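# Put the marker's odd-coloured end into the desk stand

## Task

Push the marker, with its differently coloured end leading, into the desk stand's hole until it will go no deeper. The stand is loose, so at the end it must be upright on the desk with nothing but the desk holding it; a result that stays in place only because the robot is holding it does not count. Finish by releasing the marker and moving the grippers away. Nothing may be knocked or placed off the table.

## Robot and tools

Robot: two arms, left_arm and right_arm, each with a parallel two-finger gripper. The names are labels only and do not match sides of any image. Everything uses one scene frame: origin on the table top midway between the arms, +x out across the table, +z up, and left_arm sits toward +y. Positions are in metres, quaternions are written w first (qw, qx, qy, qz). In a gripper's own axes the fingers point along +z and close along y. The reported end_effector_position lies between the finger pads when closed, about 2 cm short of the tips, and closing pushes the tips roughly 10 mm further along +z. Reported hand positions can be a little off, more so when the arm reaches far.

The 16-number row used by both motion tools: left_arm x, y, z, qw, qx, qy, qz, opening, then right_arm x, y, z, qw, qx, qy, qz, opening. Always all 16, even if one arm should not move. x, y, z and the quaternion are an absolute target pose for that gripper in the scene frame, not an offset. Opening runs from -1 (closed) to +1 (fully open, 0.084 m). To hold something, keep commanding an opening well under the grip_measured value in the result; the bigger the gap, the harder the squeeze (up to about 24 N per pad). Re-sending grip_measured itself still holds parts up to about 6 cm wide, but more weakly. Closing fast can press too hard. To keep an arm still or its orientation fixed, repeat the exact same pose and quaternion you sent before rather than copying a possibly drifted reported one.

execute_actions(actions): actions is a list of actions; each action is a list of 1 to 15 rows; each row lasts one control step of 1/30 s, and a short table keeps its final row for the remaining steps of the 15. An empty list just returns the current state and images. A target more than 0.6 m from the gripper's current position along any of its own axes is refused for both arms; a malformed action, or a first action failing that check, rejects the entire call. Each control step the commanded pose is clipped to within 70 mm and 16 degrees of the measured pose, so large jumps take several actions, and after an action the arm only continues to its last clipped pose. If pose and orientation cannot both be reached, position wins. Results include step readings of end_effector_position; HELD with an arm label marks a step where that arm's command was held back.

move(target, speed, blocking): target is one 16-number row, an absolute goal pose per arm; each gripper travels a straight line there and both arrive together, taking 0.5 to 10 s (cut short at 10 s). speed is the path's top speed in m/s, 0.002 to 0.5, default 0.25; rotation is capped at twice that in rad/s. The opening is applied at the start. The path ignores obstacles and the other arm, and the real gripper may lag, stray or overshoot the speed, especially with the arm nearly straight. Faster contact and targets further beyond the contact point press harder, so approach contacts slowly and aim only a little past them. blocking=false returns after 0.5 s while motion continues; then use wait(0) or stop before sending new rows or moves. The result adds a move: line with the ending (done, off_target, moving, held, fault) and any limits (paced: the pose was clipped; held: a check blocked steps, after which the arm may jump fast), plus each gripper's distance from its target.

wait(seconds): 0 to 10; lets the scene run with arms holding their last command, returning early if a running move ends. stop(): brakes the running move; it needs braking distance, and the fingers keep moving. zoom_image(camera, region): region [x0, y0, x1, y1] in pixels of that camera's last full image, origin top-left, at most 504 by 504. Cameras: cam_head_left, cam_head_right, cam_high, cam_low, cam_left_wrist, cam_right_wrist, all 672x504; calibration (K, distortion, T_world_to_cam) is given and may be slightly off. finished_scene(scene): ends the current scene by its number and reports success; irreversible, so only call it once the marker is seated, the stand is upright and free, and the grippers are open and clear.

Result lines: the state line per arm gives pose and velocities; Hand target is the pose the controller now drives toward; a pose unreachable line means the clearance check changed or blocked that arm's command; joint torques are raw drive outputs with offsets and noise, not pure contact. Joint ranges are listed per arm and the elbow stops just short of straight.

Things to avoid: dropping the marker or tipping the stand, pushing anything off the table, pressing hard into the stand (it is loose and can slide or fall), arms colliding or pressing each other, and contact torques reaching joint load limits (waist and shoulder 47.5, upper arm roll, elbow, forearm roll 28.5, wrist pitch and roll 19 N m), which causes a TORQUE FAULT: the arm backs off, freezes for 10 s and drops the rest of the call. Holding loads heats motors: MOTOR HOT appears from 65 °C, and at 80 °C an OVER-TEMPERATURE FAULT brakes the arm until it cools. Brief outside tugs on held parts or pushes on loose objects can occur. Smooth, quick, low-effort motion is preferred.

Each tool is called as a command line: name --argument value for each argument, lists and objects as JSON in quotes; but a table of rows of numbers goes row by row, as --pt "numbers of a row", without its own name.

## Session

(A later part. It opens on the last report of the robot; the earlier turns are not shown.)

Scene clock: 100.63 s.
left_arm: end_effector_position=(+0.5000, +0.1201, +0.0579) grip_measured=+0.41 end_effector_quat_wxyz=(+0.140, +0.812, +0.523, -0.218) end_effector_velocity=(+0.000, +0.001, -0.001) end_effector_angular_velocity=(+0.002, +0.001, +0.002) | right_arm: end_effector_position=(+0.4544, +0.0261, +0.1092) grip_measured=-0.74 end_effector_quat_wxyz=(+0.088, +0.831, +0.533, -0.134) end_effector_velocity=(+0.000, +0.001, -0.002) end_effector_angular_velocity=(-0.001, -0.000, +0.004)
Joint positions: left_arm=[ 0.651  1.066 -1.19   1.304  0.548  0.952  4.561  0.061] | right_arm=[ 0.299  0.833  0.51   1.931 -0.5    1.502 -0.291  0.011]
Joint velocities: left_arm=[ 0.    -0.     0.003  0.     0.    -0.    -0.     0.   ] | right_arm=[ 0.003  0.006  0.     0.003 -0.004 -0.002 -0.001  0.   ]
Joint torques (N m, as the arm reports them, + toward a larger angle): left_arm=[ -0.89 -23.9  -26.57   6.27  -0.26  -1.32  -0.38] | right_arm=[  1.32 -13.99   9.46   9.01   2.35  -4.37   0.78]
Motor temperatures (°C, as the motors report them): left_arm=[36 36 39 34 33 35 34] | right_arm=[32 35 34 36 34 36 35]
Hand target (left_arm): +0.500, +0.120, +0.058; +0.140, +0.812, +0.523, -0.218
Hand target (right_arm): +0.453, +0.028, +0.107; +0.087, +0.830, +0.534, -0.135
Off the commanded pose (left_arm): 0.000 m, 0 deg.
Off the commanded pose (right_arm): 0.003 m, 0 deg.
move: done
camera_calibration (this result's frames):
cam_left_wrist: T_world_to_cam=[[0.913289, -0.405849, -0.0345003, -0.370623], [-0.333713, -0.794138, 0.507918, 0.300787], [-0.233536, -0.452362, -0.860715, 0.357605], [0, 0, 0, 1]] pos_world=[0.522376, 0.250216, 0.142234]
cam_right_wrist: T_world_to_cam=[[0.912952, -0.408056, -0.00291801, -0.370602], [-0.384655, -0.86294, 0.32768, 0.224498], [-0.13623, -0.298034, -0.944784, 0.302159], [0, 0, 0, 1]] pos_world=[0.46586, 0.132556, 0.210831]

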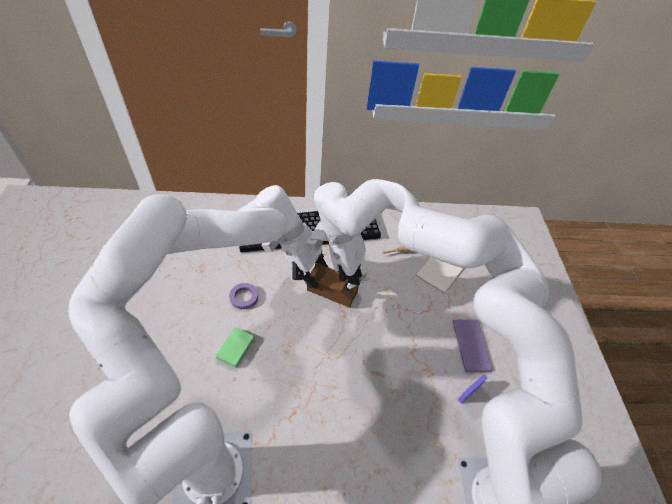

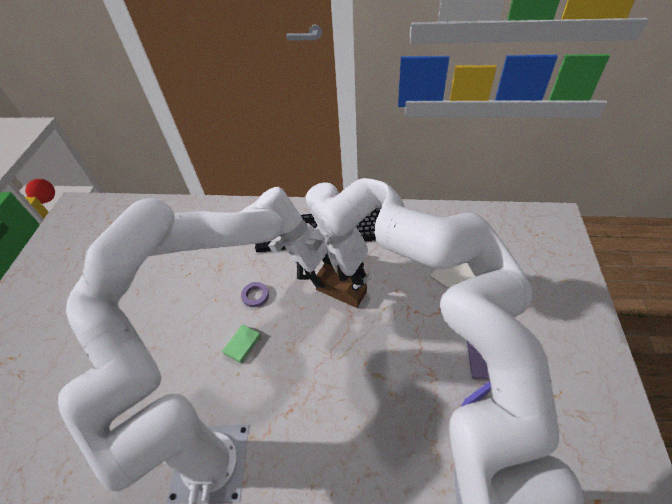

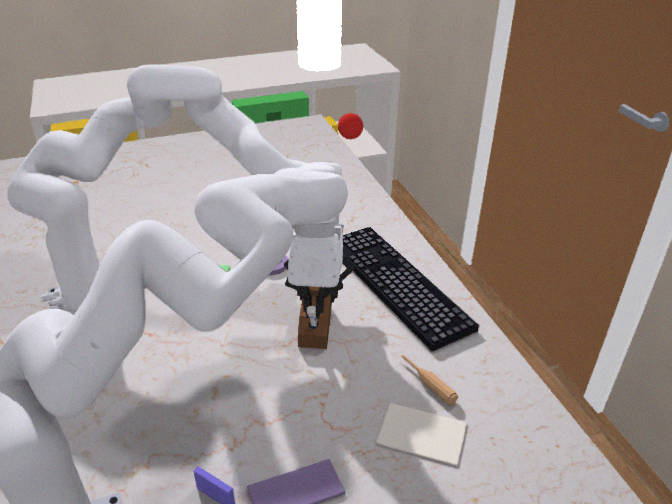

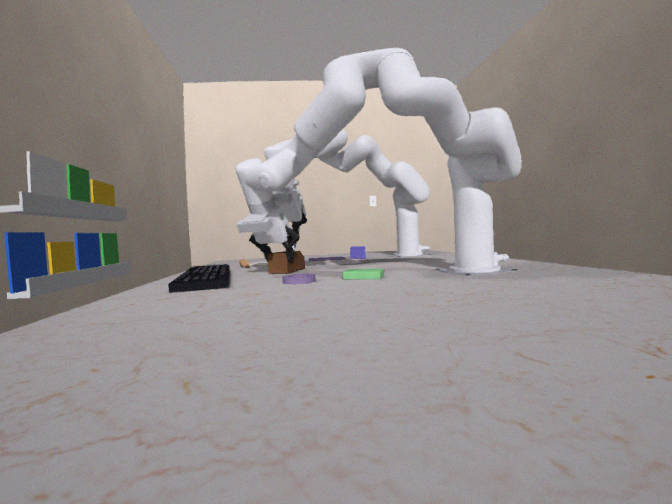

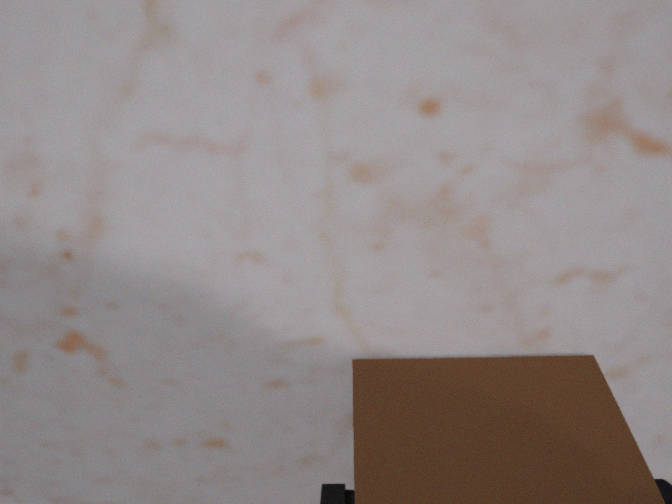

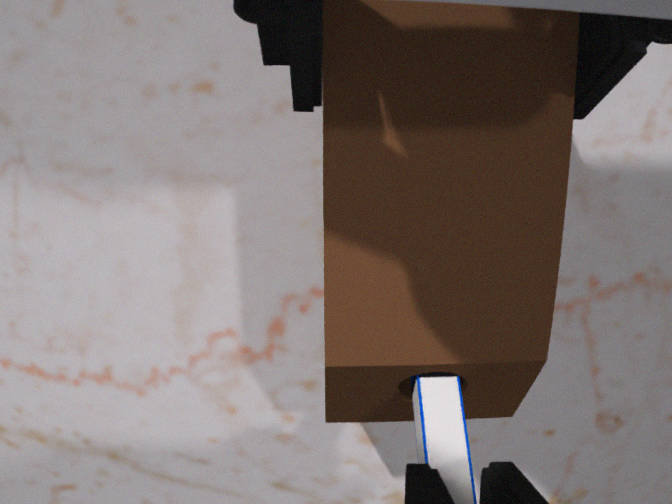

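Bottom reached. Release.

move --target '[0.50,0.12,0.058,0.140,0.812,0.523,-0.218,-0.3,0.4526,0.0262,0.1098,0.087,0.830,0.534,-0.135,-0.1]' --speed 0.01

move --target '[0.50,0.12,0.058,0.140,0.812,0.523,-0.218,1,0.445,0.01,0.22,0.087,0.830,0.534,-0.135,-0.1]' --speed 0.12

move --target '[0.52,0.19,0.16,0.140,0.812,0.523,-0.218,1,0.42,-0.08,0.25,0.087,0.830,0.534,-0.135,-0.1]' --speed 0.15

Scene clock: 105.47 s.
left_arm: end_effector_position=(+0.5001, +0.1199, +0.0582) grip_measured=+0.40 end_effector_quat_wxyz=(+0.140, +0.812, +0.523, -0.218) end_effector_velocity=(+0.000, +0.001, -0.001) end_effector_angular_velocity=(+0.001, +0.000, +0.001) | right_arm: end_effector_position=(+0.4525, +0.0264, +0.1096) grip_measured=-0.11 end_effector_quat_wxyz=(+0.087, +0.830, +0.534, -0.135) end_effector_velocity=(+0.001, -0.002, +0.002) end_effector_angular_velocity=(+0.000, -0.001, -0.001)
Joint positions: left_arm=[ 0.651  1.066 -1.19   1.304  0.548  0.952  4.561  0.061] | right_arm=[ 0.297  0.828  0.512  1.923 -0.498  1.5   -0.293  0.039]
Joint velocities: left_arm=[ 0.001  0.     0.002 -0.     0.001 -0.     0.001  0.   ] | right_arm=[-0.003 -0.005 -0.001 -0.002  0.002  0.002 -0.003  0.   ]
Joint torques (N m, as the arm reports them, + toward a larger angle): left_arm=[ -0.82 -22.41 -24.73   6.18   0.11  -1.39  -0.04] | right_arm=[ -3.13 -21.75   7.38  12.4    0.74  -0.42   0.87]
Motor temperatures (°C, as the motors report them): left_arm=[36 36 40 34 33 35 34] | right_arm=[32 35 34 36 34 37 35]
Hand target (left_arm): +0.500, +0.120, +0.058; +0.140, +0.812, +0.523, -0.218
Hand target (right_arm): +0.453, +0.026, +0.110; +0.087, +0.830, +0.534, -0.135
Off the commanded pose (left_arm): 0.000 m, 0 deg.
Off the commanded pose (right_arm): 0.000 m, 0 deg.
move: done
camera_calibration (this result's frames):
cam_left_wrist: T_world_to_cam=[[0.913339, -0.40577, -0.0340908, -0.370826], [-0.33379, -0.794007, 0.508072, 0.300556], [-0.233229, -0.452663, -0.86064, 0.357681], [0, 0, 0, 1]] pos_world=[0.522434, 0.250083, 0.142488]
cam_right_wrist: T_world_to_cam=[[0.914103, -0.40543, -0.00644897, -0.369016], [-0.381165, -0.864602, 0.327377, 0.222344], [-0.138304, -0.296799, -0.944872, 0.303247], [0, 0, 0, 1]] pos_world=[0.464009, 0.132632, 0.211359]

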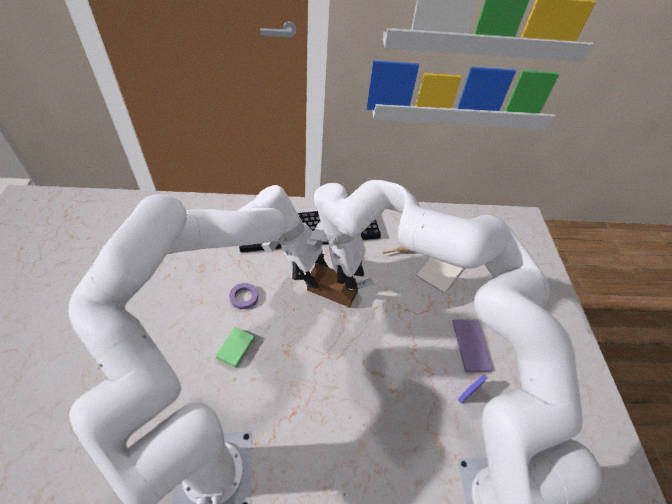

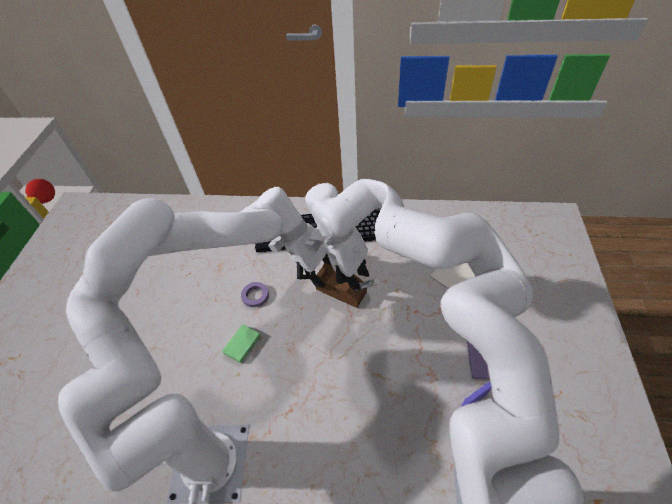

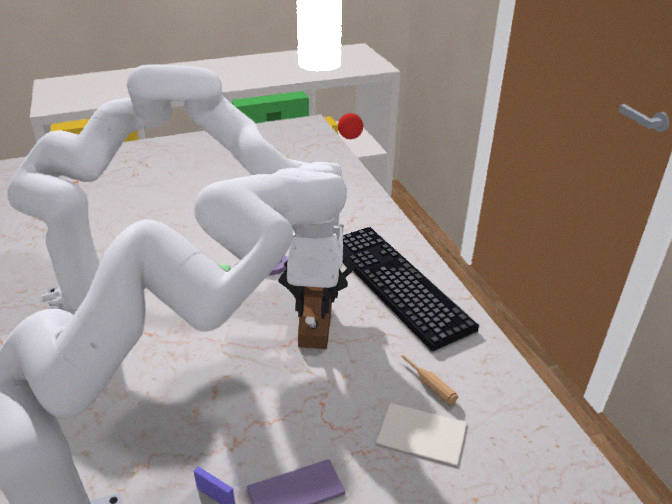

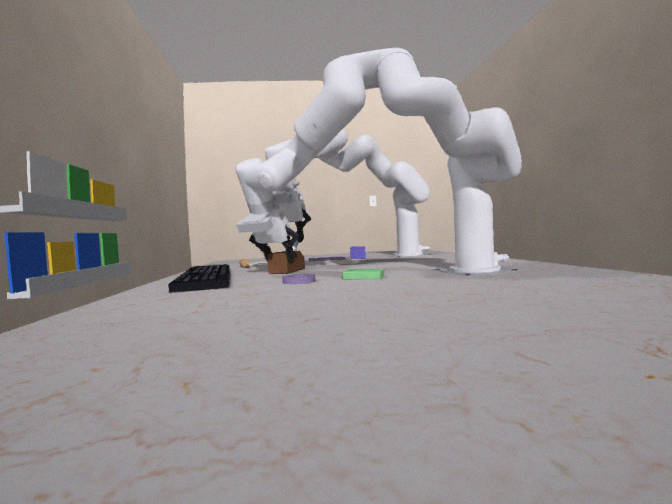

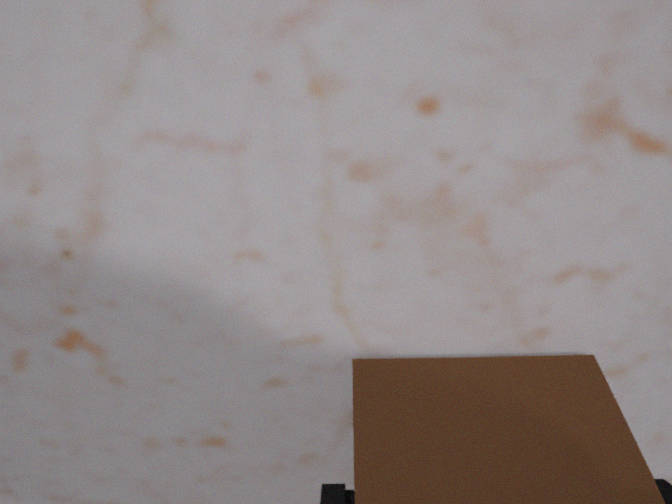

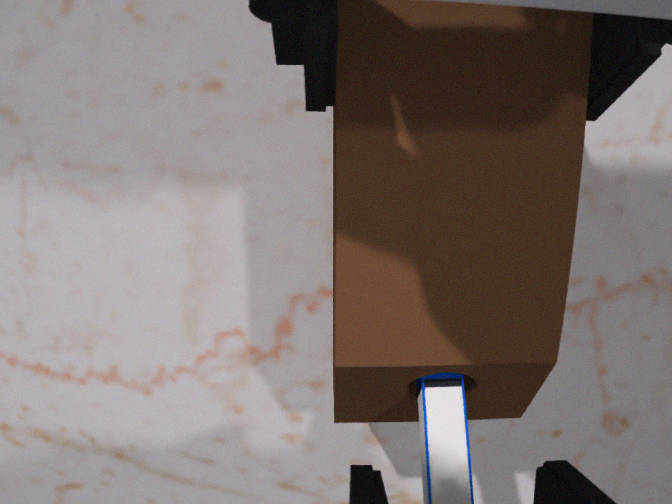

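Scene clock: 106.83 s.
left_arm: end_effector_position=(+0.5000, +0.1200, +0.0580) grip_measured=+1.00 end_effector_quat_wxyz=(+0.140, +0.812, +0.523, -0.218) end_effector_velocity=(+0.000, +0.000, +0.000) end_effector_angular_velocity=(-0.001, -0.000, +0.001) | right_arm: end_effector_position=(+0.4452, +0.0101, +0.2192) grip_measured=-0.11 end_effector_quat_wxyz=(+0.087, +0.830, +0.534, -0.135) end_effector_velocity=(+0.001, +0.000, +0.004) end_effector_angular_velocity=(+0.003, -0.001, -0.000)
Joint positions: left_arm=[ 0.651  1.066 -1.19   1.304  0.548  0.952  4.561  0.084] | right_arm=[ 0.289  0.701  0.535  2.033 -0.453  1.717 -0.36   0.039]
Joint velocities: left_arm=[ 0.001  0.    -0.     0.    -0.001 -0.     0.001 -0.   ] | right_arm=[ 0.001 -0.001  0.     0.01   0.002  0.007 -0.003 -0.   ]
Joint torques (N m, as the arm reports them, + toward a larger angle): left_arm=[ -0.42 -22.38 -24.43   5.52   0.48  -1.34  -0.07] | right_arm=[ -1.62 -21.47   6.27  12.56   1.09  -0.62   0.7 ]
Motor temperatures (°C, as the motors report them): left_arm=[36 36 40 34 33 35 34] | right_arm=[32 35 34 36 34 37 35]
Hand target (left_arm): +0.500, +0.120, +0.058; +0.140, +0.812, +0.523, -0.218
Hand target (right_arm): +0.445, +0.010, +0.220; +0.087, +0.830, +0.534, -0.135
Off the commanded pose (left_arm): 0.000 m, 0 deg.
Off the commanded pose (right_arm): 0.001 m, 0 deg.
move: done
camera_calibration (this result's frames):
cam_left_wrist: T_world_to_cam=[[0.913278, -0.405875, -0.0344798, -0.370632], [-0.333732, -0.794099, 0.507966, 0.300662], [-0.233551, -0.452408, -0.860686, 0.357694], [0, 0, 0, 1]] pos_world=[0.52237, 0.250148, 0.142357]
cam_right_wrist: T_world_to_cam=[[0.914243, -0.405106, -0.00699527, -0.368135], [-0.3806, -0.864604, 0.328029, 0.169186], [-0.138935, -0.297236, -0.944642, 0.401228], [0, 0, 0, 1]] pos_world=[0.456701, 0.116405, 0.320943]

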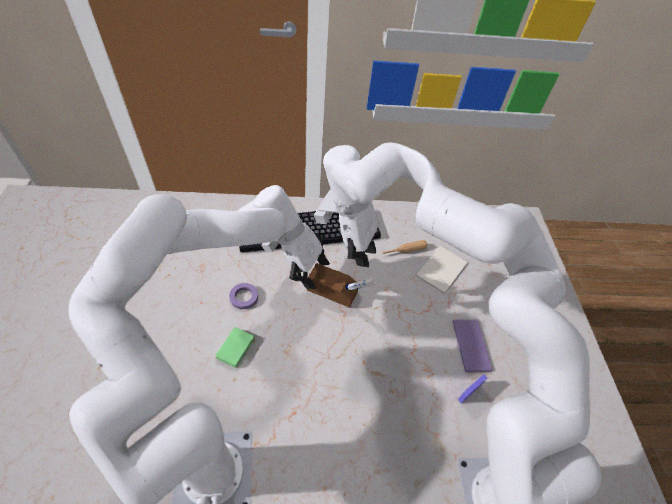

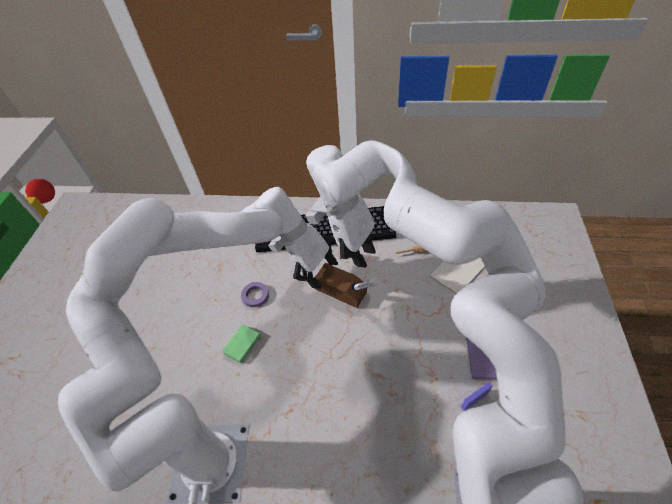

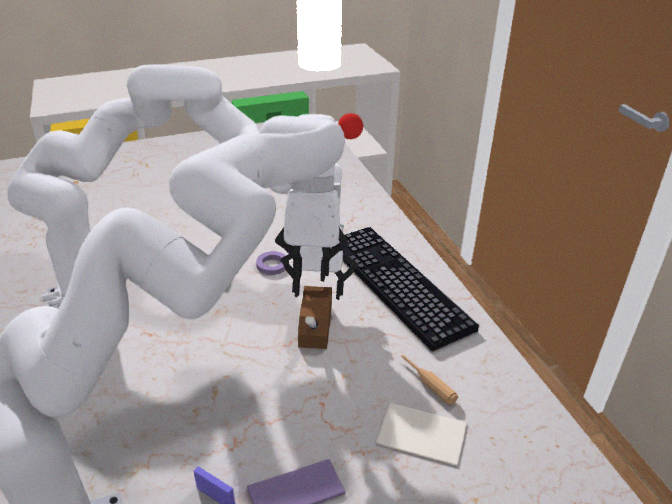

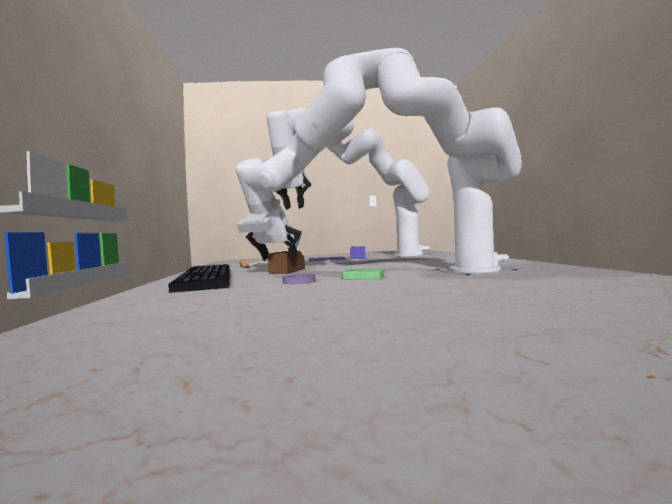

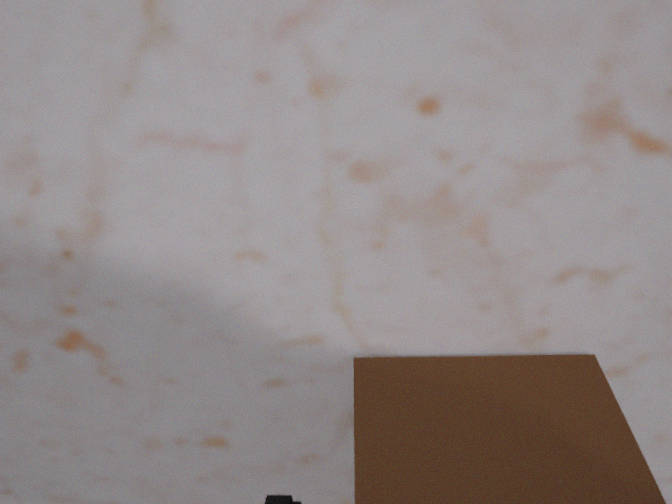

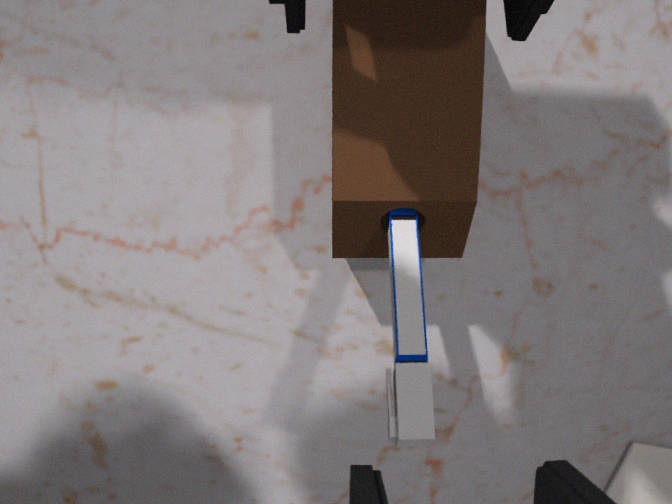

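Scene clock: 108.13 s.
left_arm: end_effector_position=(+0.5197, +0.1897, +0.1595) grip_measured=+1.00 end_effector_quat_wxyz=(+0.140, +0.812, +0.523, -0.218) end_effector_velocity=(+0.002, +0.004, +0.002) end_effector_angular_velocity=(+0.001, -0.000, +0.005) | right_arm: end_effector_position=(+0.4203, -0.0796, +0.2498) grip_measured=-0.11 end_effector_quat_wxyz=(+0.086, +0.830, +0.534, -0.135) end_effector_velocity=(+0.000, -0.004, +0.002) end_effector_angular_velocity=(+0.002, -0.002, -0.002)
Joint positions: left_arm=[ 0.806  0.959 -1.34   1.425  0.43   1.223  4.655  0.084] | right_arm=[ 0.062  0.392  0.554  1.655 -0.36   1.607 -0.48   0.039]
Joint velocities: left_arm=[ 0.004 -0.002 -0.001  0.007 -0.002  0.007  0.001  0.   ] | right_arm=[-0.009 -0.01  -0.    -0.008  0.003 -0.004 -0.006  0.   ]
Joint torques (N m, as the arm reports them, + toward a larger angle): left_arm=[ -0.68 -21.2  -23.22   6.91  -0.3   -1.22  -0.05] | right_arm=[ -1.94 -16.56   4.38  12.87   0.75  -0.55   0.8 ]
Motor temperatures (°C, as the motors report them): left_arm=[36 36 40 34 33 35 34] | right_arm=[32 35 34 36 34 37 35]
Hand target (left_arm): +0.520, +0.190, +0.160; +0.140, +0.812, +0.523, -0.218
Hand target (right_arm): +0.420, -0.080, +0.250; +0.087, +0.830, +0.534, -0.135
Off the commanded pose (left_arm): 0.001 m, 0 deg.
Off the commanded pose (right_arm): 0.001 m, 0 deg.
move: done
camera_calibration (this result's frames):
cam_left_wrist: T_world_to_cam=[[0.912919, -0.406644, -0.0349226, -0.35637], [-0.33427, -0.794041, 0.507703, 0.311334], [-0.234184, -0.451818, -0.860824, 0.481465], [0, 0, 0, 1]] pos_world=[0.542158, 0.319831, 0.243946]
cam_right_wrist: T_world_to_cam=[[0.914028, -0.405586, -0.00720468, -0.381383], [-0.381147, -0.86476, 0.326983, 0.0725857], [-0.13885, -0.296125, -0.945003, 0.400185], [0, 0, 0, 1]] pos_world=[0.431826, 0.0265904, 0.351694]

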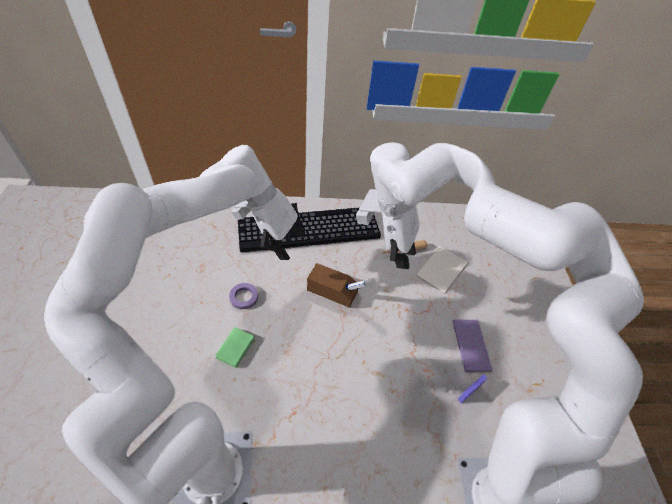

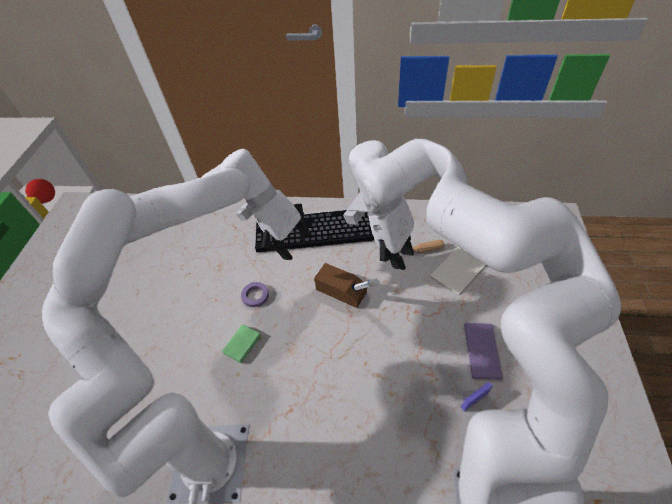

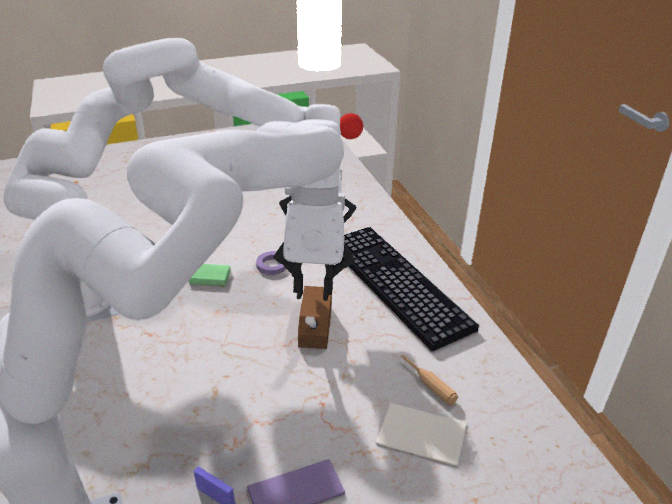

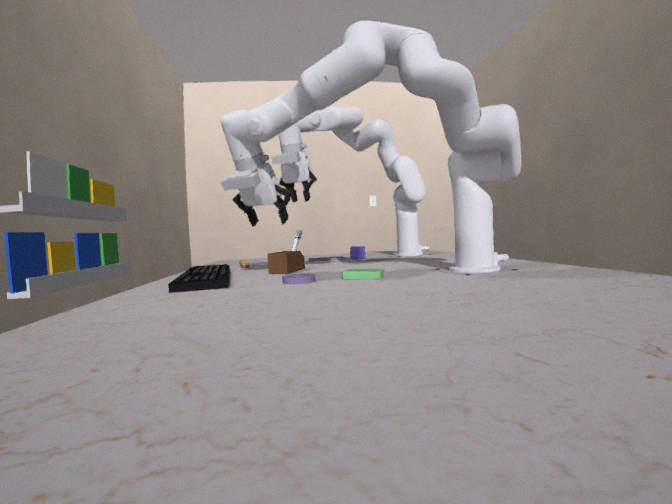

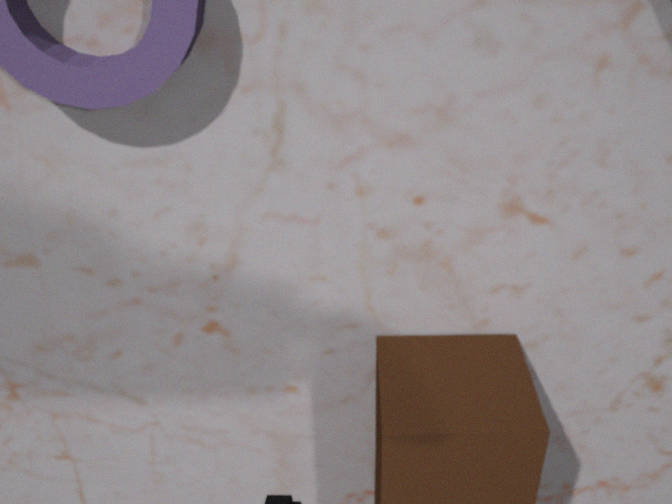

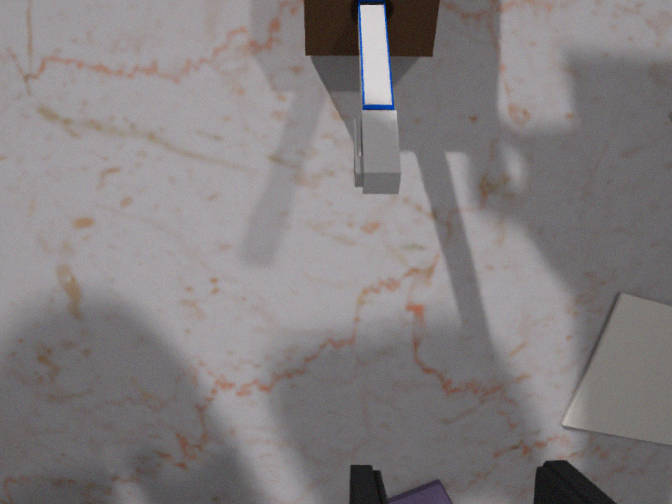

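finished_scene --scene 2

The scene is finished: the task was done.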